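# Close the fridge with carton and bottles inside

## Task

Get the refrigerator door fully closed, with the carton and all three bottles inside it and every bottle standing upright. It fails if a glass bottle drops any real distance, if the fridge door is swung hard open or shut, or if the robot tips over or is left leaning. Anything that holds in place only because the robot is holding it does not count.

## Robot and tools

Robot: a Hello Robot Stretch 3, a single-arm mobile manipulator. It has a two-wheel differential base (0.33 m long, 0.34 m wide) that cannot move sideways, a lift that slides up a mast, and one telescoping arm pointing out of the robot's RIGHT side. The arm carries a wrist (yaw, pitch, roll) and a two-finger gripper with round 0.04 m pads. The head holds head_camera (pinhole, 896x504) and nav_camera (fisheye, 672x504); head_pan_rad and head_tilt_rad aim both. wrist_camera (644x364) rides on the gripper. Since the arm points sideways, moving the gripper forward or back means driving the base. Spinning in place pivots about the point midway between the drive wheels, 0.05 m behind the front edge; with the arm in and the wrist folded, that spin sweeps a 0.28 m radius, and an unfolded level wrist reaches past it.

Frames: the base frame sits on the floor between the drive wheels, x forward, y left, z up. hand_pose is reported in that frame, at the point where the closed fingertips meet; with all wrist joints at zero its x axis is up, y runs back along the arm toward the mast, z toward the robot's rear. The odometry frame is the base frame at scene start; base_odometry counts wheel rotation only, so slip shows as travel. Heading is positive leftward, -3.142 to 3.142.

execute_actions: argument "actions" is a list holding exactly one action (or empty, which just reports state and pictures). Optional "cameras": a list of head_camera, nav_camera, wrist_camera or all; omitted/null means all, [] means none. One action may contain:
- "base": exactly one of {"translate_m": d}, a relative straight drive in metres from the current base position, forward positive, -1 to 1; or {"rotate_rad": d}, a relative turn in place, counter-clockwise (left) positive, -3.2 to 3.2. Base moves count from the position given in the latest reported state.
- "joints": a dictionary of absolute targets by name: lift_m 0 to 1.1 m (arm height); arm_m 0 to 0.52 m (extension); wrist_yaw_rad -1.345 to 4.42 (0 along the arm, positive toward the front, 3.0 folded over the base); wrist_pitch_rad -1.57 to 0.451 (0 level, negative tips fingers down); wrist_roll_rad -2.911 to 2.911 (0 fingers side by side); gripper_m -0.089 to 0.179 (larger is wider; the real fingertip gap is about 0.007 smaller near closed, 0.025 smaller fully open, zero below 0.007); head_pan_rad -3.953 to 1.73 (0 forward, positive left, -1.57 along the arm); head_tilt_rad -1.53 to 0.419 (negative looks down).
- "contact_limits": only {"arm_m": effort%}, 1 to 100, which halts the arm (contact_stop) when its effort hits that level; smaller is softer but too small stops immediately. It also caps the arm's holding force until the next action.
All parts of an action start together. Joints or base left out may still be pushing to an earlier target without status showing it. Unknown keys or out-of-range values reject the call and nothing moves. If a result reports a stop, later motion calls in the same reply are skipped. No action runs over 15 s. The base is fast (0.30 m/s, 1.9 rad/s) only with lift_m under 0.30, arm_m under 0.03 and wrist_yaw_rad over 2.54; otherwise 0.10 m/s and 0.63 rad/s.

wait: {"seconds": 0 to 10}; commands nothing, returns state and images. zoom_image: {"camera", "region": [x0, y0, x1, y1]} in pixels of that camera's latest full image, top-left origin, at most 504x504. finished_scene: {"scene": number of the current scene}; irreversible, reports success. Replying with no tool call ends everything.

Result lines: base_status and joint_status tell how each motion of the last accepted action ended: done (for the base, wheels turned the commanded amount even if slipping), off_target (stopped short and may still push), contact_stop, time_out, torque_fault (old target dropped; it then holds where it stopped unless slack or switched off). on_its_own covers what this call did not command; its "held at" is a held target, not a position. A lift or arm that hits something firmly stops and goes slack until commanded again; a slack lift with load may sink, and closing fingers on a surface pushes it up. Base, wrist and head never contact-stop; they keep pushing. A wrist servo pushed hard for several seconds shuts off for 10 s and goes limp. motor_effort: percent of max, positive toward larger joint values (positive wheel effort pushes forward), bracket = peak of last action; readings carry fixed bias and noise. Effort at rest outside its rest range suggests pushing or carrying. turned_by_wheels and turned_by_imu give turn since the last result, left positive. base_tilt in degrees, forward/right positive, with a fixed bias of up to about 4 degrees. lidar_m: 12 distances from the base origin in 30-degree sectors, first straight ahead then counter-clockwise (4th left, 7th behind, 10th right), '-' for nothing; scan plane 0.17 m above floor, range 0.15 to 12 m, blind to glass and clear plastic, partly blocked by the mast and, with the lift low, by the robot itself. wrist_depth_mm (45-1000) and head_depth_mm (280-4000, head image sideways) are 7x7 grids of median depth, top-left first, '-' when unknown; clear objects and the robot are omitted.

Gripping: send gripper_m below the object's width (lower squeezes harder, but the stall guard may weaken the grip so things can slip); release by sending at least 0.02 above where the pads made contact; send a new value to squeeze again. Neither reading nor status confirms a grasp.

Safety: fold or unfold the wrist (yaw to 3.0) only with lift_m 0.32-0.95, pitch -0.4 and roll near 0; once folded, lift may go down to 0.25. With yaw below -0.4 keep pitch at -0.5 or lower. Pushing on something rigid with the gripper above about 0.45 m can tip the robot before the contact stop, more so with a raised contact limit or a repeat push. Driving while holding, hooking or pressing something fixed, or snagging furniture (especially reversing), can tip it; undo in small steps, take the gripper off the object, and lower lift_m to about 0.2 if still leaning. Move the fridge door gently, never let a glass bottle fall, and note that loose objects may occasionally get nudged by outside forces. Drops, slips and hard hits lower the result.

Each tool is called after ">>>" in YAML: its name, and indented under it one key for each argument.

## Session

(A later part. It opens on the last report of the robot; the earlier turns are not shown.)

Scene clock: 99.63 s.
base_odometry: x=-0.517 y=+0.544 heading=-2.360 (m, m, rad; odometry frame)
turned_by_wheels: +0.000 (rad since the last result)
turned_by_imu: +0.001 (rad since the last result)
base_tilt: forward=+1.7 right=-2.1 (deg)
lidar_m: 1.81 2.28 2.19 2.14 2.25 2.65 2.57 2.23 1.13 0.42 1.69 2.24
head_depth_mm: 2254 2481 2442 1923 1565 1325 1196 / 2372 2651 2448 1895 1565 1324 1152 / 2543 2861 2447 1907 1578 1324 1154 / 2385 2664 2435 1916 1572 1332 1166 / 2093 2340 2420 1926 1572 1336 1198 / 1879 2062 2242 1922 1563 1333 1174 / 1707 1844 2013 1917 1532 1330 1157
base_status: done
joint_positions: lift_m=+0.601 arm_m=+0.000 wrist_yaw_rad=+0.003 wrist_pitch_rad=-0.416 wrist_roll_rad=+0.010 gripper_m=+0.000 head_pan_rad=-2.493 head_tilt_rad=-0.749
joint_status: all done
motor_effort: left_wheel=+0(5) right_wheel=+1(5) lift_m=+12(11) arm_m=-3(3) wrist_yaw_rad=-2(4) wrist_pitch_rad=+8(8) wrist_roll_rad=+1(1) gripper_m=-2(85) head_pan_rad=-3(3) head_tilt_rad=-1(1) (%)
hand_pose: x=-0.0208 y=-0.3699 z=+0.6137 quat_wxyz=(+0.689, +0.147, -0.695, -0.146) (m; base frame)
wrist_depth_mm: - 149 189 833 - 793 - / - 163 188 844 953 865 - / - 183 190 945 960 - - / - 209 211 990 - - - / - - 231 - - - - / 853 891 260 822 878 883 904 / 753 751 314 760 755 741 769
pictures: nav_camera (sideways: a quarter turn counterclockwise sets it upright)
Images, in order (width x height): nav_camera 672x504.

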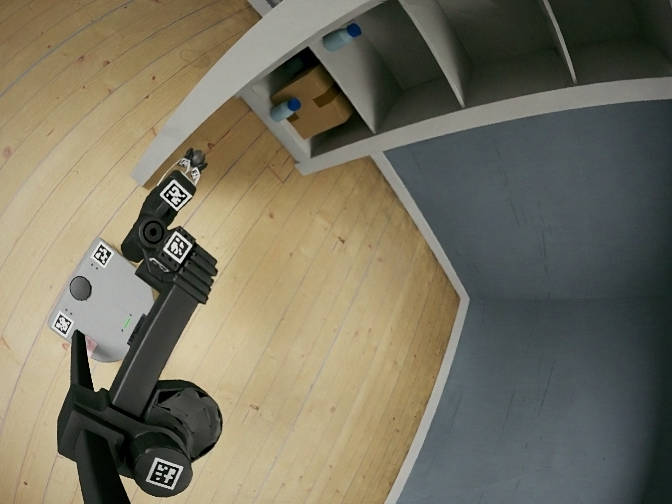

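>>> execute_actions:
  actions:
    - {"base":{"translate_m":0.12},"joints":{"head_pan_rad":-1.7,"head_tilt_rad":-0.8}}
  cameras: ["head_camera","nav_camera"]

Scene clock: 105.43 s.
base_odometry: x=-0.602 y=+0.459 heading=-2.360 (m, m, rad; odometry frame)
turned_by_wheels: +0.000 (rad since the last result)
turned_by_imu: -0.001 (rad since the last result)
base_tilt: forward=+1.9 right=-2.0 (deg)
lidar_m: 1.69 1.70 2.18 2.11 2.24 2.76 2.70 2.23 1.07 0.42 1.70 2.13
head_depth_mm: 1057 1141 1340 1777 1512 1296 1139 / 1263 1375 1415 1600 1514 1301 1178 / 1276 1506 1441 1502 1518 1306 1206 / 348 397 462 554 688 1251 - / 339 393 479 675 1451 1303 1140 / 1322 1489 1719 1787 1519 1302 1139 / 1276 1515 1741 1844 1525 1307 1138
base_status: done
joint_positions: lift_m=+0.601 arm_m=+0.000 wrist_yaw_rad=+0.003 wrist_pitch_rad=-0.416 wrist_roll_rad=+0.010 gripper_m=+0.000 head_pan_rad=-1.707 head_tilt_rad=-0.790
joint_status: all done
motor_effort: left_wheel=+0(4) right_wheel=+0(5) lift_m=+12(12) arm_m=-3(3) wrist_yaw_rad=-3(2) wrist_pitch_rad=+8(8) wrist_roll_rad=+0(1) gripper_m=-2(2) head_pan_rad=+2(31) head_tilt_rad=-3(8) (%)
hand_pose: x=-0.0208 y=-0.3699 z=+0.6137 quat_wxyz=(+0.689, +0.147, -0.695, -0.146) (m; base frame)
wrist_depth_mm: - - - 197 153 926 - / - - - 211 169 871 - / - - - 228 189 928 - / - - - 242 215 - - / - - - - 973 - - / 889 876 882 312 853 865 886 / 753 744 758 338 732 762 761
pictures: head_camera (sideways: a quarter turn clockwise sets it upright), nav_camera (sideways: a quarter turn counterclockwise sets it upright)
Images, in order (width x height): head_camera 896x504, nav_camera 672x504.

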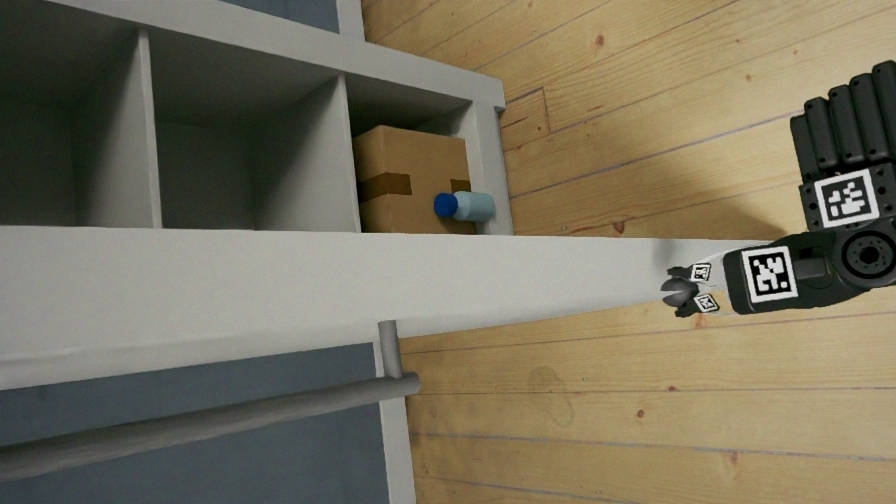

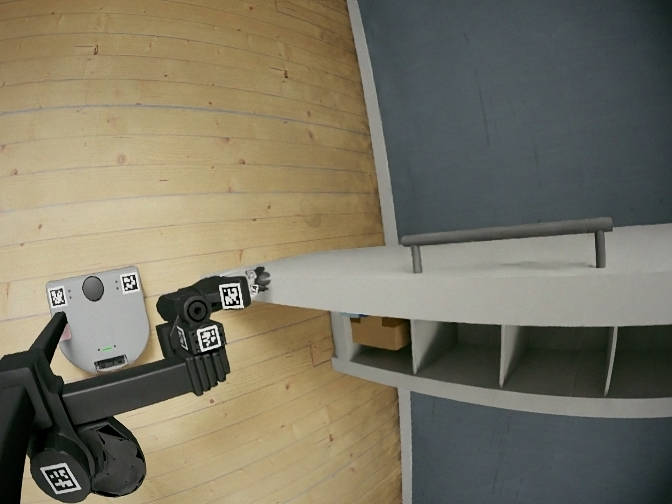

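>>> execute_actions:
  actions: []

Scene clock: 126.20 s.
base_odometry: x=-0.602 y=+0.459 heading=-2.360 (m, m, rad; odometry frame)
turned_by_wheels: +0.000 (rad since the last result)
turned_by_imu: +0.000 (rad since the last result)
base_tilt: forward=+1.8 right=-2.2 (deg)
lidar_m: 1.69 1.70 2.19 2.11 2.24 2.77 2.70 2.22 1.07 0.42 1.69 2.12
head_depth_mm: 1057 1136 1345 1769 1519 1301 1136 / 1262 1375 1407 1604 1519 1296 1182 / 1276 1505 1439 1505 1517 1295 1203 / 348 397 462 554 690 1250 - / 339 393 479 673 1452 1308 1135 / 1317 1490 1721 1780 1522 1306 1145 / 1272 1512 1754 1838 1531 1302 1142
base_status: done
joint_positions: lift_m=+0.601 arm_m=+0.000 wrist_yaw_rad=+0.003 wrist_pitch_rad=-0.416 wrist_roll_rad=+0.010 gripper_m=+0.000 head_pan_rad=-1.707 head_tilt_rad=-0.790
joint_status: all done
motor_effort: left_wheel=+0(4) right_wheel=+0(5) lift_m=+12(12) arm_m=-3(3) wrist_yaw_rad=-2(2) wrist_pitch_rad=+8(8) wrist_roll_rad=+0(1) gripper_m=-2(2) head_pan_rad=+2(31) head_tilt_rad=-4(8) (%)
hand_pose: x=-0.0208 y=-0.3699 z=+0.6137 quat_wxyz=(+0.689, +0.147, -0.695, -0.146) (m; base frame)
wrist_depth_mm: - - - 196 154 921 - / - - - 212 169 877 - / - - - 230 188 957 - / - - - 244 216 - - / - - - - 979 - - / 876 849 885 308 854 886 881 / 757 770 757 337 730 760 756
pictures: head_camera (sideways: a quarter turn clockwise sets it upright), nav_camera (sideways: a quarter turn counterclockwise sets it upright), wrist_camera
Images, in order (width x height): head_camera 896x504, nav_camera 672x504, wrist_camera 644x364.

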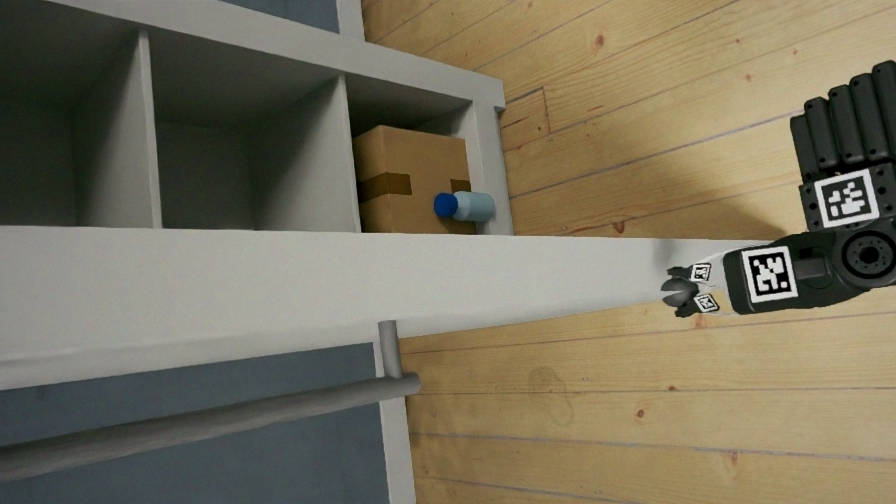

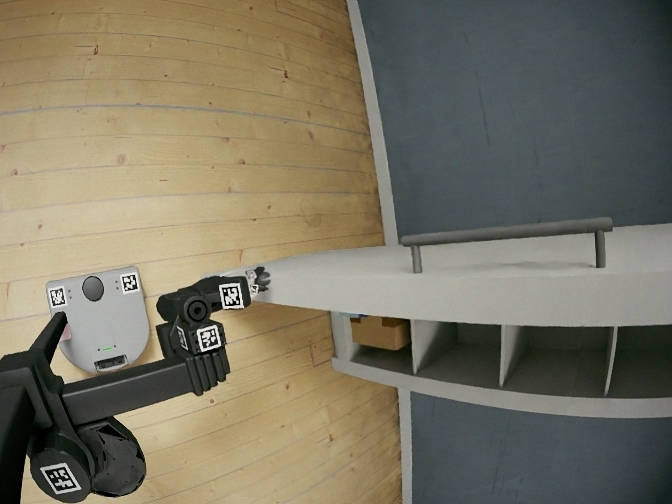

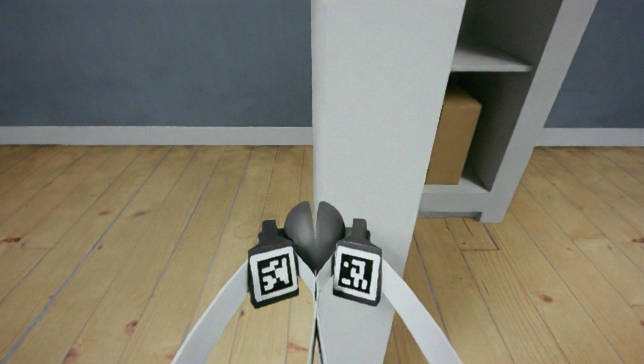

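>>> execute_actions:
  actions:
    - {"base":{"translate_m":-0.14}}
  cameras: []

>>> execute_actions:
  actions:
    - {"joints":{"arm_m":0.12}}
  cameras: ["nav_camera"]

>>> execute_actions:
  actions:
    - {"base":{"translate_m":0.2}}

Scene clock: 133.73 s.
base_odometry: x=-0.503 y=+0.558 heading=-2.360 (m, m, rad; odometry frame)
turned_by_wheels: +0.000 (rad since the last result)
turned_by_imu: +0.000 (rad since the last result)
base_tilt: forward=+1.7 right=-2.0 (deg)
lidar_m: 1.83 2.31 2.19 2.13 2.25 2.64 2.55 2.22 1.13 0.43 1.69 2.26
head_depth_mm: 1435 1703 1989 1820 1519 1308 1136 / 1002 1098 1286 1725 1520 1303 1177 / 1245 1392 1434 1568 1523 1302 1202 / 1248 1474 1446 1470 1522 1331 - / 1233 1442 1337 1558 1487 1228 1100 / 1140 999 976 606 643 893 1139 / 476 386 426 498 1452 1304 1142
base_status: done
joint_positions: lift_m=+0.601 arm_m=+0.000 wrist_yaw_rad=+0.003 wrist_pitch_rad=-0.416 wrist_roll_rad=+0.010 gripper_m=+0.000 head_pan_rad=-1.707 head_tilt_rad=-0.790
joint_status: not commanded
motor_effort: left_wheel=+0(4) right_wheel=+0(3) lift_m=+12(12) arm_m=-3(3) wrist_yaw_rad=-3(3) wrist_pitch_rad=+8(8) wrist_roll_rad=+1(0) gripper_m=-3(3) head_pan_rad=+2(2) head_tilt_rad=-4(3) (%)
hand_pose: x=-0.0208 y=-0.3699 z=+0.6137 quat_wxyz=(+0.689, +0.147, -0.695, -0.146) (m; base frame)
wrist_depth_mm: 151 151 272 834 - 825 - / - 164 269 874 961 876 - / - 180 266 933 949 - - / - 200 263 - - - - / - 234 248 - - - - / 872 834 259 838 899 879 882 / 754 748 328 773 746 748 755
pictures: none
No camera images: the call's "cameras" was empty. Leave "cameras" out to get every camera's image.

Scene clock: 135.87 s.
base_odometry: x=-0.503 y=+0.558 heading=-2.360 (m, m, rad; odometry frame)
turned_by_wheels: +0.000 (rad since the last result)
turned_by_imu: +0.000 (rad since the last result)
base_tilt: forward=+1.8 right=-1.9 (deg)
lidar_m: 1.83 2.31 2.19 2.14 2.25 2.63 2.55 2.22 1.13 0.42 1.68 2.27
head_depth_mm: 1431 1689 1987 1834 1524 1294 1139 / 997 1099 1287 1723 1520 1300 1179 / 1245 1394 1430 1568 1527 - 1122 / 1251 1472 1432 1475 1526 - 1137 / 1234 1451 1336 1556 1532 974 1115 / 1137 995 973 605 643 890 1145 / 477 386 426 498 1454 1298 1143
base_status: not commanded
joint_positions: lift_m=+0.601 arm_m=+0.120 wrist_yaw_rad=+0.003 wrist_pitch_rad=-0.416 wrist_roll_rad=+0.010 gripper_m=+0.000 head_pan_rad=-1.707 head_tilt_rad=-0.790
joint_status: all done
motor_effort: left_wheel=+0(0) right_wheel=+0(0) lift_m=+12(12) arm_m=+3(7) wrist_yaw_rad=-2(3) wrist_pitch_rad=+8(8) wrist_roll_rad=+0(1) gripper_m=-1(1) head_pan_rad=+3(3) head_tilt_rad=-4(4) (%)
hand_pose: x=-0.0209 y=-0.4893 z=+0.6137 quat_wxyz=(+0.689, +0.146, -0.695, -0.146) (m; base frame)
wrist_depth_mm: 93 126 276 730 - 689 - / 92 125 272 757 876 709 - / 92 124 269 845 826 837 - / 92 124 266 889 905 - - / 91 122 244 - 953 - - / 91 122 197 829 886 873 857 / 92 121 306 757 765 759 749
pictures: nav_camera (sideways: a quarter turn counterclockwise sets it upright)
Images, in order (width x height): nav_camera 672x504.

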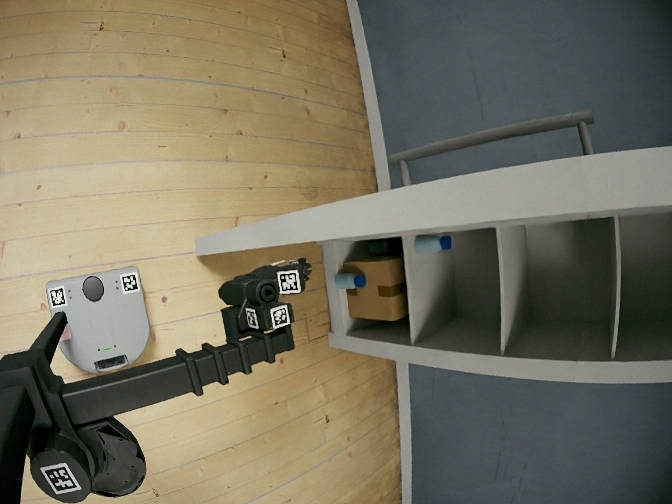

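Scene clock: 138.87 s.
base_odometry: x=-0.645 y=+0.417 heading=-2.361 (m, m, rad; odometry frame)
turned_by_wheels: -0.001 (rad since the last result)
turned_by_imu: -0.202 (rad since the last result)
base_tilt: forward=+1.6 right=-2.2 (deg)
lidar_m: 2.04 1.67 2.34 2.13 2.17 2.64 2.72 2.73 1.20 0.41 1.62 1.97
head_depth_mm: 1683 1938 2188 1815 1514 1295 1138 / 1089 1823 2129 1828 1514 1299 1178 / 1100 1220 1394 1661 1517 - 1115 / 1284 1498 1441 1557 1565 - 1129 / 1272 1477 1436 1410 667 855 1118 / 337 375 425 506 1418 1303 1141 / 318 363 1624 1730 1532 1304 1144
base_status: done
joint_positions: lift_m=+0.601 arm_m=+0.120 wrist_yaw_rad=-0.110 wrist_pitch_rad=-0.421 wrist_roll_rad=+0.013 gripper_m=+0.000 head_pan_rad=-1.707 head_tilt_rad=-0.791
joint_status: not commanded
on_its_own: wrist_yaw_rad is held at -0.066, not at your +0.000, by its stall guard, which is still easing
motor_effort: left_wheel=-10(11) right_wheel=+18(22) lift_m=+12(12) arm_m=+3(3) wrist_yaw_rad=+32(37) wrist_pitch_rad=+11(11) wrist_roll_rad=+0(1) gripper_m=-6(6) head_pan_rad=+3(2) head_tilt_rad=-4(4) (%)
hand_pose: x=-0.0461 y=-0.4873 z=+0.6124 quat_wxyz=(+0.678, +0.109, -0.703, -0.187) (m; base frame)
wrist_depth_mm: - 85 699 - 827 - - / - 71 690 920 863 - - / - 62 734 857 - - - / - 56 794 965 - - - / - 60 328 - - - - / - 67 115 810 888 868 892 / - 75 241 755 769 757 751
pictures: head_camera (sideways: a quarter turn clockwise sets it upright), nav_camera (sideways: a quarter turn counterclockwise sets it upright), wrist_camera
Images, in order (width x height): head_camera 896x504, nav_camera 672x504, wrist_camera 644x364.

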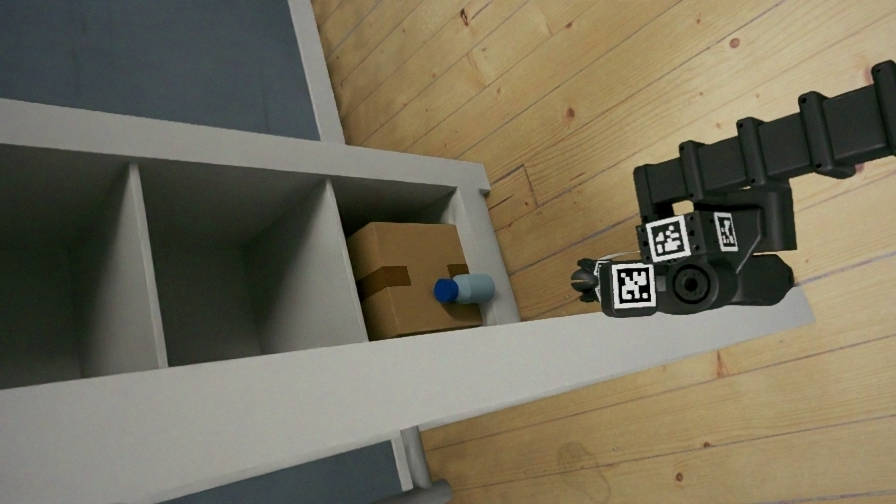

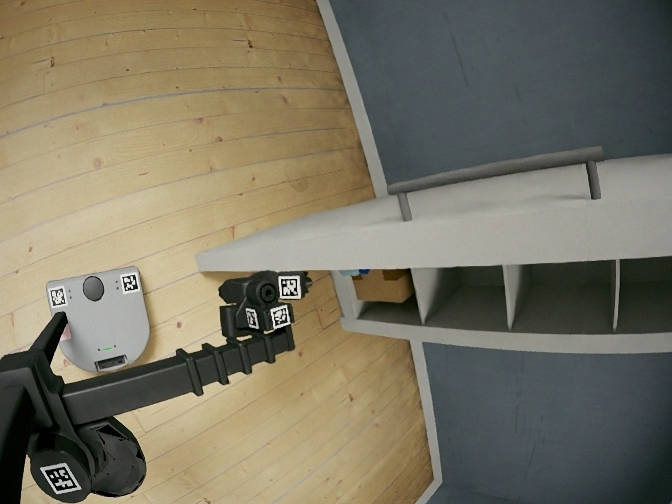

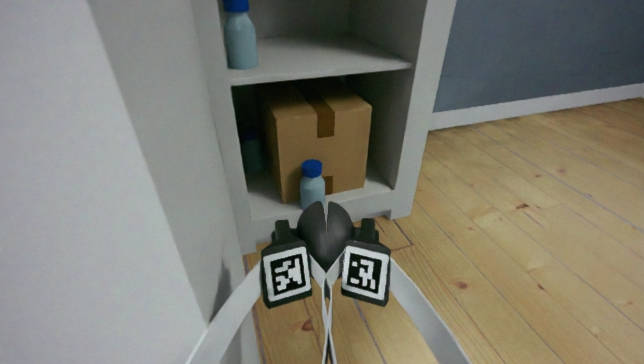

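>>> execute_actions:
  actions:
    - {"base":{"translate_m":-0.04},"joints":{"wrist_yaw_rad":0,"wrist_pitch_rad":0,"lift_m":0.135,"gripper_m":0.11,"arm_m":0.2}}

Scene clock: 149.13 s.
base_odometry: x=-0.616 y=+0.445 heading=-2.361 (m, m, rad; odometry frame)
turned_by_wheels: +0.000 (rad since the last result)
turned_by_imu: -0.001 (rad since the last result)
base_tilt: forward=+1.7 right=-1.9 (deg)
lidar_m: 2.07 1.71 2.34 2.12 2.16 2.63 2.68 2.70 1.18 0.42 1.63 1.97
head_depth_mm: 1690 1948 2203 1816 1513 1304 1139 / 1596 1867 2138 1829 1518 1302 1140 / 1049 1181 1389 1676 1522 1296 1157 / 1214 1429 1442 1600 1523 1325 1100 / 1278 1496 1435 1491 1522 1221 1102 / 1233 1435 1264 528 621 1251 1142 / 337 367 414 511 1528 1304 1143
base_status: done
joint_positions: lift_m=+0.136 arm_m=+0.200 wrist_yaw_rad=-0.003 wrist_pitch_rad=-0.022 wrist_roll_rad=+0.010 gripper_m=+0.110 head_pan_rad=-1.707 head_tilt_rad=-0.791
joint_status: all done
motor_effort: left_wheel=+1(16) right_wheel=+1(18) lift_m=+12(14) arm_m=+3(5) wrist_yaw_rad=+2(40) wrist_pitch_rad=+11(28) wrist_roll_rad=+1(0) gripper_m=+0(92) head_pan_rad=+2(2) head_tilt_rad=-3(4) (%)
hand_pose: x=-0.0223 y=-0.6003 z=+0.2445 quat_wxyz=(+0.704, +0.007, -0.710, -0.009) (m; base frame)
wrist_depth_mm: 104 161 558 742 742 - - / 102 158 577 665 712 - - / 101 154 590 679 730 - - / 100 150 621 686 718 - - / 98 132 644 689 727 820 807 / 96 118 546 577 577 612 570 / - 155 423 440 442 434 443
pictures: head_camera (sideways: a quarter turn clockwise sets it upright), nav_camera (sideways: a quarter turn counterclockwise sets it upright), wrist_camera
Images, in order (width x height): head_camera 896x504, nav_camera 672x504, wrist_camera 644x364.

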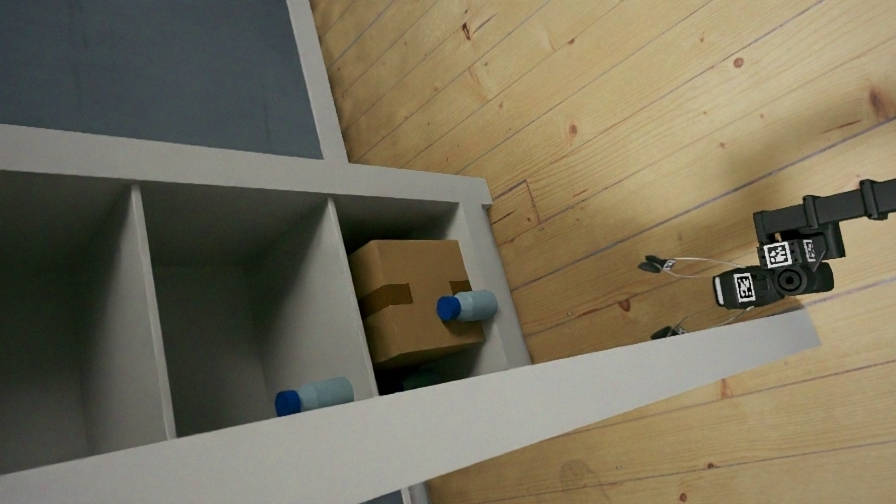

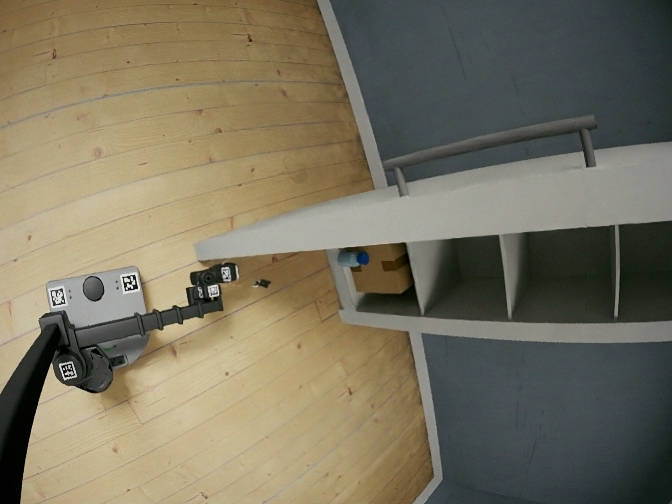

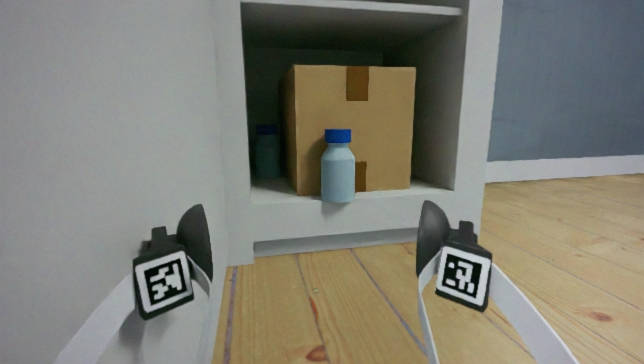

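>>> execute_actions:
  actions:
    - {"base":{"translate_m":-0.25},"joints":{"arm_m":0}}
  cameras: []

>>> execute_actions:
  actions:
    - {"base":{"rotate_rad":-0.6}}
  cameras: []

>>> execute_actions:
  actions:
    - {"base":{"translate_m":0.25}}
  cameras: ["nav_camera"]

>>> execute_actions:
  actions:
    - {"base":{"rotate_rad":0.55}}

Scene clock: 165.47 s.
base_odometry: x=-0.439 y=+0.621 heading=-2.361 (m, m, rad; odometry frame)
turned_by_wheels: +0.000 (rad since the last result)
turned_by_imu: +0.001 (rad since the last result)
base_tilt: forward=+1.7 right=-1.9 (deg)
lidar_m: 2.32 1.93 2.30 2.10 2.11 2.58 2.44 2.45 1.83 1.08 0.50 2.03
head_depth_mm: 1730 1990 2188 1831 1515 1300 1140 / 1663 1903 2150 1823 1522 1301 1142 / 1595 1826 2073 1831 1515 1299 1138 / 1531 1726 1996 1766 1517 1298 1139 / 984 1135 1341 1587 1519 1307 1136 / 1220 1468 1435 1441 1529 1300 1137 / 1230 1419 1382 1520 1484 1252 1083
base_status: done
joint_positions: lift_m=+0.136 arm_m=+0.000 wrist_yaw_rad=-0.002 wrist_pitch_rad=-0.021 wrist_roll_rad=+0.010 gripper_m=+0.110 head_pan_rad=-1.707 head_tilt_rad=-0.791
joint_status: all done
motor_effort: left_wheel=+1(4) right_wheel=+0(4) lift_m=+12(12) arm_m=-3(2) wrist_yaw_rad=+1(2) wrist_pitch_rad=+11(11) wrist_roll_rad=+1(1) gripper_m=+0(0) head_pan_rad=+2(2) head_tilt_rad=-3(4) (%)
hand_pose: x=-0.0221 y=-0.4009 z=+0.2446 quat_wxyz=(+0.704, +0.007, -0.710, -0.009) (m; base frame)
wrist_depth_mm: 448 735 - 864 - - - / 435 751 - 892 - - - / 433 778 881 911 - - - / 428 751 889 942 - - - / 421 686 844 831 831 832 819 / 416 604 579 576 574 602 570 / 427 444 446 442 452 439 444
pictures: none
No camera images: the call's "cameras" was empty. Leave "cameras" out to get every camera's image.

Scene clock: 167.37 s.
base_odometry: x=-0.439 y=+0.621 heading=-2.961 (m, m, rad; odometry frame)
turned_by_wheels: -0.600 (rad since the last result)
turned_by_imu: -0.587 (rad since the last result)
base_tilt: forward=+1.8 right=-2.0 (deg)
lidar_m: 1.94 2.31 1.93 2.39 2.10 2.10 2.46 2.43 2.44 1.91 1.07 0.51
head_depth_mm: 2141 2379 2290 1823 1523 1299 1138 / 2274 2521 2282 1821 1517 1299 1143 / 2405 2679 2290 1825 1521 1299 1139 / 2477 2769 2288 1842 1521 1303 1140 / 2213 2494 2281 1835 1521 1306 1140 / 1966 2163 2248 1837 1523 1307 1142 / 1760 1938 2084 1834 1527 1302 1141
base_status: done
joint_positions: lift_m=+0.136 arm_m=+0.000 wrist_yaw_rad=-0.002 wrist_pitch_rad=-0.021 wrist_roll_rad=+0.010 gripper_m=+0.110 head_pan_rad=-1.707 head_tilt_rad=-0.791
joint_status: not commanded
motor_effort: left_wheel=+2(5) right_wheel=-2(3) lift_m=+12(12) arm_m=-3(3) wrist_yaw_rad=+1(1) wrist_pitch_rad=+11(11) wrist_roll_rad=+0(1) gripper_m=+0(1) head_pan_rad=+3(2) head_tilt_rad=-3(3) (%)
hand_pose: x=-0.0221 y=-0.4009 z=+0.2446 quat_wxyz=(+0.704, +0.007, -0.710, -0.009) (m; base frame)
wrist_depth_mm: 710 - - - - - - / 740 - - - - - - / 775 - - - - - - / 778 - - - - - - / 751 861 850 821 829 822 804 / 580 621 582 578 576 601 577 / 444 445 440 444 441 443 441
pictures: none
No camera images: the call's "cameras" was empty. Leave "cameras" out to get every camera's image.

Scene clock: 170.97 s.
base_odometry: x=-0.685 y=+0.576 heading=-2.961 (m, m, rad; odometry frame)
turned_by_wheels: +0.000 (rad since the last result)
turned_by_imu: -0.001 (rad since the last result)
base_tilt: forward=+1.7 right=-2.0 (deg)
lidar_m: 1.74 2.14 1.81 2.49 2.26 2.28 2.66 2.61 2.62 1.06 0.92 0.29
head_depth_mm: 2315 2532 2278 1832 1519 1301 1134 / 2434 2689 2292 1828 1521 1296 1140 / 2545 2779 2309 1832 1520 1303 1138 / 2276 2571 2291 1833 1519 1303 1141 / 1981 2196 2288 1823 1523 1302 1140 / 1762 1941 2116 1823 1517 1307 1140 / 1584 1724 1909 1726 1453 1306 1139
base_status: done
joint_positions: lift_m=+0.136 arm_m=+0.000 wrist_yaw_rad=-0.002 wrist_pitch_rad=-0.021 wrist_roll_rad=+0.010 gripper_m=+0.110 head_pan_rad=-1.707 head_tilt_rad=-0.791
joint_status: not commanded
motor_effort: left_wheel=+1(6) right_wheel=-1(2) lift_m=+12(12) arm_m=-3(3) wrist_yaw_rad=+1(2) wrist_pitch_rad=+11(11) wrist_roll_rad=+1(0) gripper_m=+0(0) head_pan_rad=+3(2) head_tilt_rad=-4(4) (%)
hand_pose: x=-0.0221 y=-0.4009 z=+0.2446 quat_wxyz=(+0.704, +0.007, -0.710, -0.009) (m; base frame)
wrist_depth_mm: 715 713 - - - - - / 623 761 - - - - - / 615 760 - - - - - / 630 742 - - - - - / 613 738 826 838 833 833 806 / 583 622 579 576 581 613 578 / 444 444 445 445 442 441 441
pictures: nav_camera (sideways: a quarter turn counterclockwise sets it upright)
Images, in order (width x height): nav_camera 672x504.

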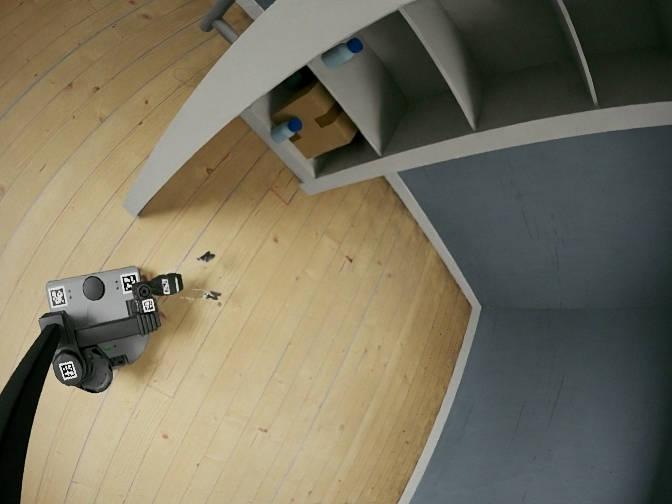

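Scene clock: 172.80 s.
base_odometry: x=-0.685 y=+0.576 heading=-2.411 (m, m, rad; odometry frame)
turned_by_wheels: +0.550 (rad since the last result)
turned_by_imu: +0.538 (rad since the last result)
base_tilt: forward=+1.7 right=-2.1 (deg)
lidar_m: 2.13 1.81 2.51 2.26 2.28 2.69 2.62 2.62 1.05 0.92 0.29 1.76
head_depth_mm: 1608 1859 2118 1821 1520 1300 1134 / 1534 1772 2070 1818 1520 1298 1135 / 908 1074 1877 1727 1521 1295 1141 / 990 1070 1270 1505 1516 1303 1142 / 1181 1327 1385 1347 1472 1306 1139 / 1159 1073 1385 1311 1445 1138 717 / 1124 1015 1341 1077 454 466 1101
base_status: done
joint_positions: lift_m=+0.136 arm_m=+0.000 wrist_yaw_rad=-0.002 wrist_pitch_rad=-0.021 wrist_roll_rad=+0.010 gripper_m=+0.110 head_pan_rad=-1.707 head_tilt_rad=-0.791
joint_status: not commanded
motor_effort: left_wheel=-1(5) right_wheel=+1(4) lift_m=+12(12) arm_m=-3(3) wrist_yaw_rad=+1(2) wrist_pitch_rad=+11(11) wrist_roll_rad=+1(1) gripper_m=+0(0) head_pan_rad=+2(2) head_tilt_rad=-3(3) (%)
hand_pose: x=-0.0221 y=-0.4009 z=+0.2446 quat_wxyz=(+0.704, +0.007, -0.710, -0.009) (m; base frame)
wrist_depth_mm: 197 355 727 830 760 - - / 194 344 - 762 849 - - / 189 333 735 766 865 - - / 186 321 748 755 806 - - / 183 276 702 755 833 821 807 / 179 242 581 580 568 619 572 / 170 326 446 444 446 441 437
pictures: head_camera (sideways: a quarter turn clockwise sets it upright), nav_camera (sideways: a quarter turn counterclockwise sets it upright), wrist_camera
Images, in order (width x height): head_camera 896x504, nav_camera 672x504, wrist_camera 644x364.

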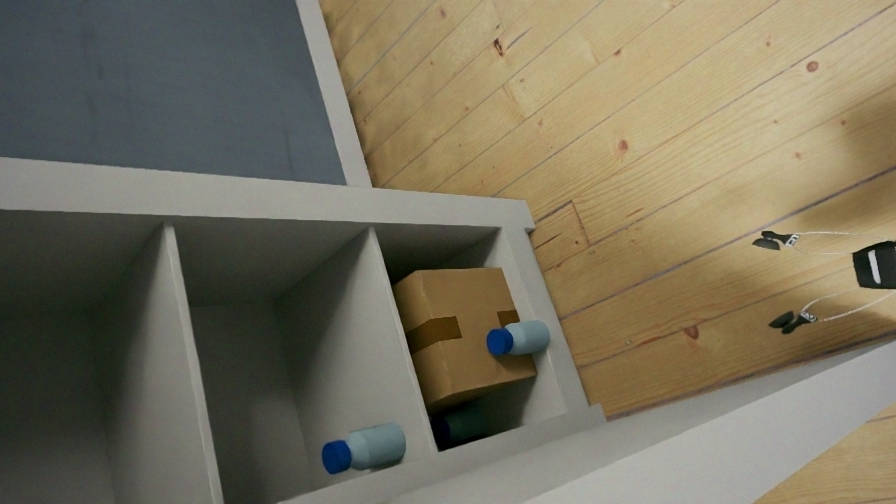

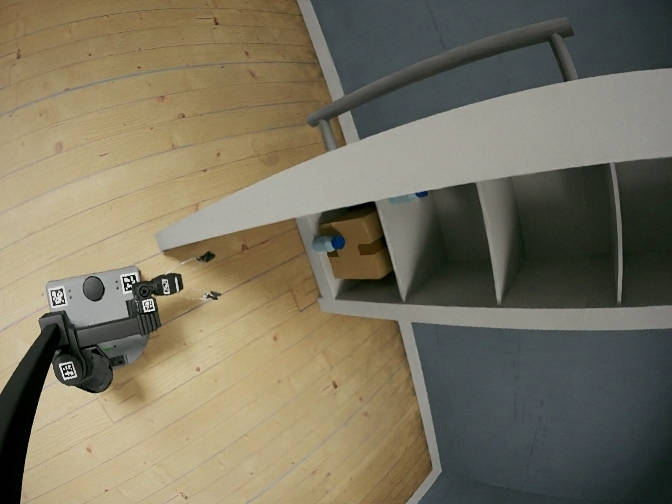

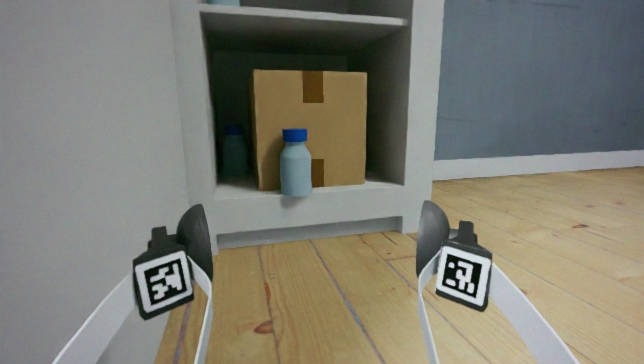

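>>> execute_actions:
  actions:
    - {"base":{"translate_m":0.04},"joints":{"arm_m":0.3,"gripper_m":0.1}}
  cameras: ["wrist_camera","head_camera"]

Scene clock: 179.73 s.
base_odometry: x=-0.714 y=+0.550 heading=-2.411 (m, m, rad; odometry frame)
turned_by_wheels: +0.000 (rad since the last result)
turned_by_imu: +0.000 (rad since the last result)
base_tilt: forward=+1.7 right=-2.1 (deg)
lidar_m: 2.10 1.78 2.49 2.26 2.29 2.71 2.65 2.66 1.05 0.28 0.28 1.75
head_depth_mm: 1602 1859 2129 1819 1523 1297 1137 / 1526 1757 2063 1824 1525 1300 1140 / 909 1036 1220 1536 1524 1299 1138 / 1069 1153 1315 1465 1509 1358 1138 / 1194 1073 1389 1335 1447 1298 1104 / 1146 1076 1384 1306 1404 508 771 / 1121 963 1129 314 363 499 1139
base_status: done
joint_positions: lift_m=+0.136 arm_m=+0.300 wrist_yaw_rad=-0.002 wrist_pitch_rad=-0.021 wrist_roll_rad=+0.010 gripper_m=+0.100 head_pan_rad=-1.707 head_tilt_rad=-0.791
joint_status: all done
motor_effort: left_wheel=-1(4) right_wheel=+2(5) lift_m=+12(12) arm_m=+3(0) wrist_yaw_rad=+1(1) wrist_pitch_rad=+11(11) wrist_roll_rad=+1(1) gripper_m=-1(47) head_pan_rad=+2(2) head_tilt_rad=-4(3) (%)
hand_pose: x=-0.0220 y=-0.7003 z=+0.2447 quat_wxyz=(+0.704, +0.007, -0.710, -0.008) (m; base frame)
wrist_depth_mm: 243 328 680 658 598 460 - / 239 335 659 438 465 466 - / 235 346 622 439 483 490 - / 232 353 614 444 501 507 - / 226 363 455 418 492 524 818 / 222 307 416 447 508 537 573 / 217 399 445 441 437 436 437
pictures: head_camera (sideways: a quarter turn clockwise sets it upright), wrist_camera
Images, in order (width x height): head_camera 896x504, wrist_camera 644x364.

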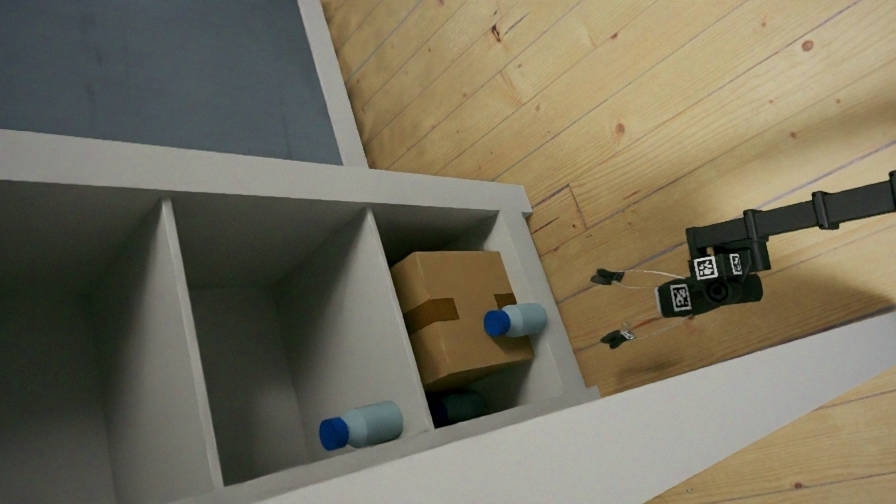

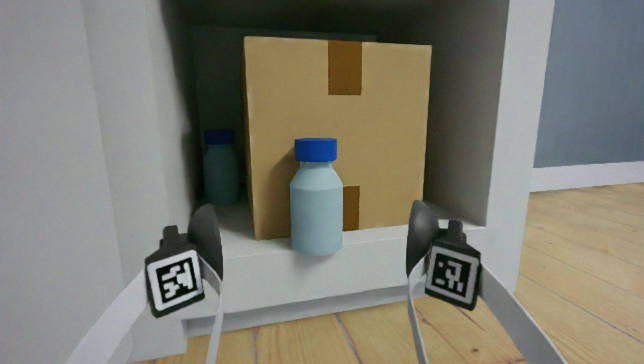

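>>> execute_actions:
  actions:
    - {"joints":{"arm_m":0.49}}
  cameras: ["wrist_camera","head_camera"]

Scene clock: 185.17 s.
base_odometry: x=-0.714 y=+0.550 heading=-2.411 (m, m, rad; odometry frame)
turned_by_wheels: +0.000 (rad since the last result)
turned_by_imu: +0.000 (rad since the last result)
base_tilt: forward=+1.8 right=-2.1 (deg)
lidar_m: 2.10 1.78 2.49 2.26 2.29 2.70 2.66 2.66 1.05 0.28 0.28 1.74
head_depth_mm: 1599 1862 2132 1815 1518 1306 1141 / 1528 1755 2063 1830 1529 1302 1133 / 911 1037 1221 1534 1516 1300 1156 / 1074 1148 1313 1472 1511 1301 1140 / 1194 1068 1384 1337 1448 1303 1100 / 1145 1072 1385 1307 1407 508 772 / 1116 962 1134 314 363 499 1141
base_status: not commanded
joint_positions: lift_m=+0.136 arm_m=+0.490 wrist_yaw_rad=-0.002 wrist_pitch_rad=-0.021 wrist_roll_rad=+0.010 gripper_m=+0.100 head_pan_rad=-1.707 head_tilt_rad=-0.791
joint_status: all done
motor_effort: left_wheel=-1(1) right_wheel=+1(2) lift_m=+12(12) arm_m=+3(4) wrist_yaw_rad=+1(1) wrist_pitch_rad=+11(11) wrist_roll_rad=+1(1) gripper_m=+0(1) head_pan_rad=+2(2) head_tilt_rad=-4(4) (%)
hand_pose: x=-0.0220 y=-0.8903 z=+0.2448 quat_wxyz=(+0.704, +0.007, -0.710, -0.008) (m; base frame)
wrist_depth_mm: 238 447 223 238 258 278 293 / 235 439 231 245 265 340 293 / 230 421 239 254 276 350 298 / 226 409 249 207 286 352 303 / 221 351 256 211 293 376 312 / 220 305 267 208 298 331 320 / 214 256 255 218 270 289 335
pictures: head_camera (sideways: a quarter turn clockwise sets it upright), wrist_camera
Images, in order (width x height): head_camera 896x504, wrist_camera 644x364.

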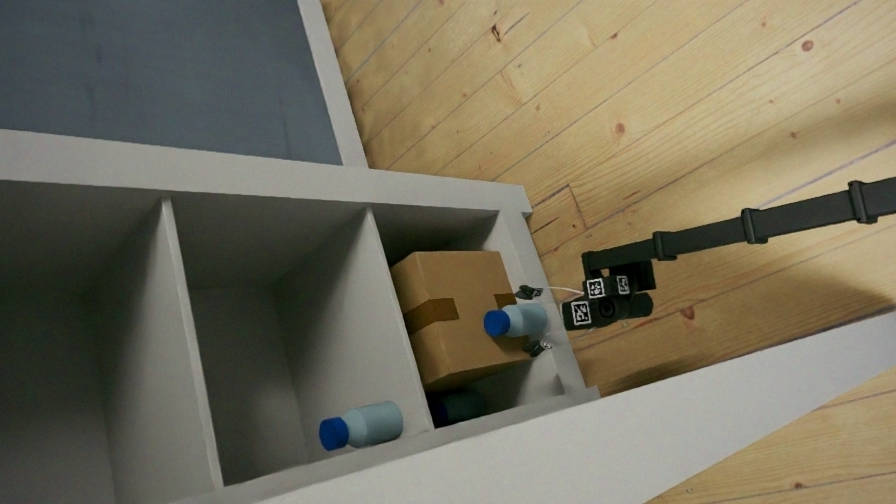

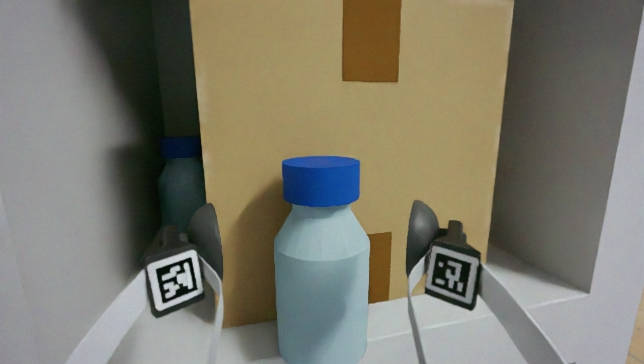

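>>> execute_actions:
  actions:
    - {"joints":{"arm_m":0.52,"lift_m":0.148},"contact_limits":{"arm_m":15}}
  cameras: ["wrist_camera"]

>>> execute_actions:
  actions:
    - {"joints":{"gripper_m":-0.01}}
  cameras: ["wrist_camera"]

>>> execute_actions:
  actions:
    - {"joints":{"lift_m":0.18}}
  cameras: ["wrist_camera","head_camera"]

Scene clock: 191.60 s.
base_odometry: x=-0.714 y=+0.550 heading=-2.411 (m, m, rad; odometry frame)
turned_by_wheels: +0.000 (rad since the last result)
turned_by_imu: +0.000 (rad since the last result)
base_tilt: forward=+1.8 right=-1.9 (deg)
lidar_m: 2.10 1.78 2.49 2.26 2.29 2.71 2.66 2.66 1.05 0.28 0.28 1.75
head_depth_mm: 1598 1869 2122 1823 1517 1299 1138 / 1524 1756 2079 1819 1513 1299 1139 / 913 1036 1227 1522 1519 1298 1158 / 1073 1152 1320 1471 1519 1303 1138 / 1193 1068 1390 1333 1446 1300 1098 / 1146 1075 1387 1310 1404 508 771 / 1113 959 1122 314 363 498 1138
base_status: not commanded
joint_positions: lift_m=+0.147 arm_m=+0.518 wrist_yaw_rad=-0.002 wrist_pitch_rad=-0.021 wrist_roll_rad=+0.010 gripper_m=+0.100 head_pan_rad=-1.707 head_tilt_rad=-0.791
joint_status: all done
joint sent to its limit — the command would take arm_m past its upper limit, so that joint was sent only as far as its limit.
motor_effort: left_wheel=-1(1) right_wheel=+1(1) lift_m=+28(31) arm_m=+3(1) wrist_yaw_rad=+1(2) wrist_pitch_rad=+11(11) wrist_roll_rad=+1(1) gripper_m=+0(1) head_pan_rad=+2(2) head_tilt_rad=-3(3) (%)
contact_limits: arm_m 15 (drawing in: default 20, maximum 33; extending or still: default 28, maximum 45)
hand_pose: x=-0.0220 y=-0.9184 z=+0.2567 quat_wxyz=(+0.704, +0.007, -0.710, -0.008) (m; base frame)
wrist_depth_mm: 250 416 197 212 229 247 286 / 247 458 203 218 238 259 289 / 241 395 210 226 244 269 291 / 239 402 218 212 255 280 296 / 234 367 228 185 259 347 296 / 230 321 236 183 271 350 299 / 223 273 248 183 262 272 289
pictures: wrist_camera
Images, in order (width x height): wrist_camera 644x364.

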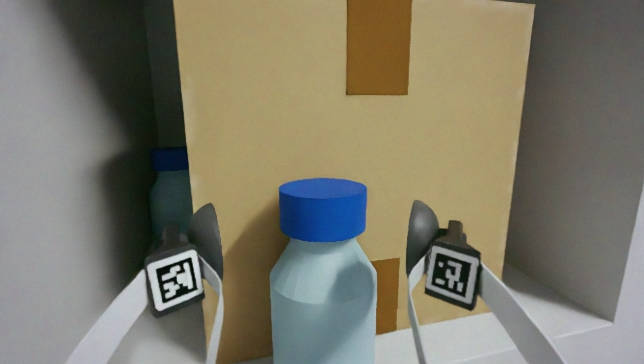

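Scene clock: 193.20 s.
base_odometry: x=-0.714 y=+0.550 heading=-2.411 (m, m, rad; odometry frame)
turned_by_wheels: +0.000 (rad since the last result)
turned_by_imu: +0.000 (rad since the last result)
base_tilt: forward=+1.8 right=-2.0 (deg)
lidar_m: 2.10 1.78 2.49 2.26 2.29 2.71 2.66 2.65 1.05 0.28 0.28 1.75
head_depth_mm: 1605 1865 2129 1821 1507 1300 1137 / 1534 1762 2062 1829 1517 1297 1137 / 912 1031 1225 1535 1518 1296 1153 / 1071 1157 1316 1462 1513 1297 1141 / 1197 1067 1391 1337 1442 1300 1095 / 1148 1072 1383 1304 1415 509 771 / 1121 963 1128 314 363 499 1145
base_status: not commanded
joint_positions: lift_m=+0.148 arm_m=+0.518 wrist_yaw_rad=-0.006 wrist_pitch_rad=-0.017 wrist_roll_rad=+0.010 gripper_m=-0.009 head_pan_rad=-1.707 head_tilt_rad=-0.791
joint_status: all done
motor_effort: left_wheel=-3(3) right_wheel=+4(4) lift_m=+27(28) arm_m=+3(3) wrist_yaw_rad=+4(5) wrist_pitch_rad=+8(11) wrist_roll_rad=+1(1) gripper_m=-13(90) head_pan_rad=+2(2) head_tilt_rad=-4(4) (%)
hand_pose: x=-0.0230 y=-0.9185 z=+0.2578 quat_wxyz=(+0.704, +0.004, -0.710, -0.008) (m; base frame)
wrist_depth_mm: 255 425 199 212 230 251 285 / 251 461 204 219 239 259 287 / 245 418 210 227 247 270 289 / 241 397 217 225 257 283 290 / 238 407 225 177 268 347 293 / 233 339 236 182 280 315 299 / 227 275 240 185 273 273 292
pictures: wrist_camera
Images, in order (width x height): wrist_camera 644x364.

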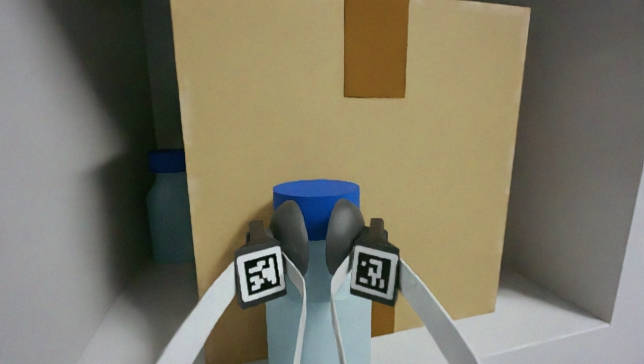

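Scene clock: 194.30 s.
base_odometry: x=-0.714 y=+0.550 heading=-2.411 (m, m, rad; odometry frame)
turned_by_wheels: +0.000 (rad since the last result)
turned_by_imu: +0.000 (rad since the last result)
base_tilt: forward=+1.7 right=-2.0 (deg)
lidar_m: 2.10 1.78 2.49 2.27 2.29 2.71 2.65 2.66 1.05 0.28 0.28 1.75
head_depth_mm: 1599 1859 2132 1821 1518 1303 1136 / 1524 1758 2069 1822 1513 1297 1138 / 914 1036 1225 1527 1524 1292 1156 / 1071 1152 1316 1466 1518 1304 1141 / 1195 1068 1384 1340 1444 1306 1100 / 1144 1068 1393 1303 1408 508 772 / 1120 963 1127 314 363 498 1143
base_status: not commanded
joint_positions: lift_m=+0.179 arm_m=+0.518 wrist_yaw_rad=-0.004 wrist_pitch_rad=-0.027 wrist_roll_rad=+0.010 gripper_m=-0.010 head_pan_rad=-1.707 head_tilt_rad=-0.791
joint_status: all done
motor_effort: left_wheel=-1(3) right_wheel=+2(4) lift_m=+28(27) arm_m=+3(3) wrist_yaw_rad=+4(5) wrist_pitch_rad=+14(20) wrist_roll_rad=+1(1) gripper_m=-5(13) head_pan_rad=+3(2) head_tilt_rad=-3(3) (%)
hand_pose: x=-0.0225 y=-0.9182 z=+0.2872 quat_wxyz=(+0.704, +0.008, -0.710, -0.011) (m; base frame)
wrist_depth_mm: 253 421 470 477 476 362 287 / 250 460 203 218 237 258 288 / 245 444 210 227 246 268 290 / 240 402 217 235 256 280 293 / 235 402 225 - 264 346 297 / 230 369 230 190 281 352 298 / 226 315 243 186 285 308 300
pictures: head_camera (sideways: a quarter turn clockwise sets it upright), wrist_camera
Images, in order (width x height): head_camera 896x504, wrist_camera 644x364.

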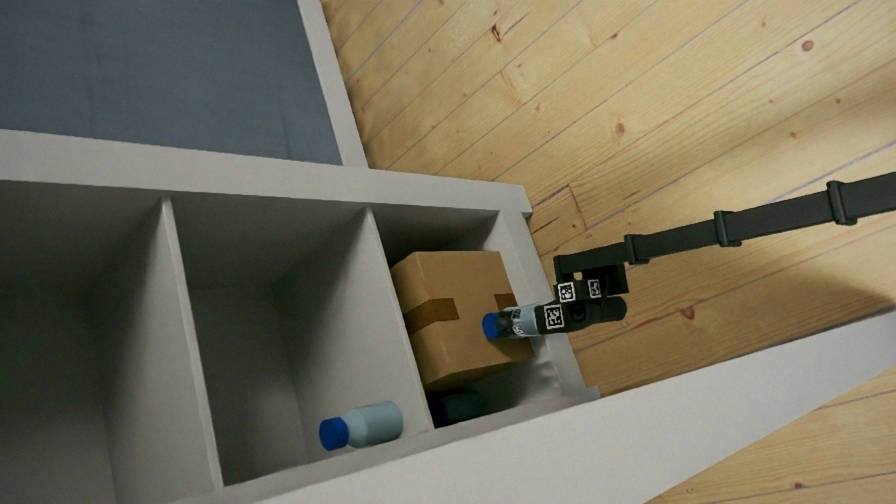

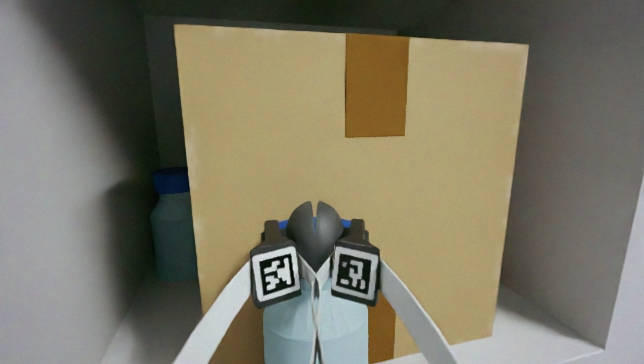

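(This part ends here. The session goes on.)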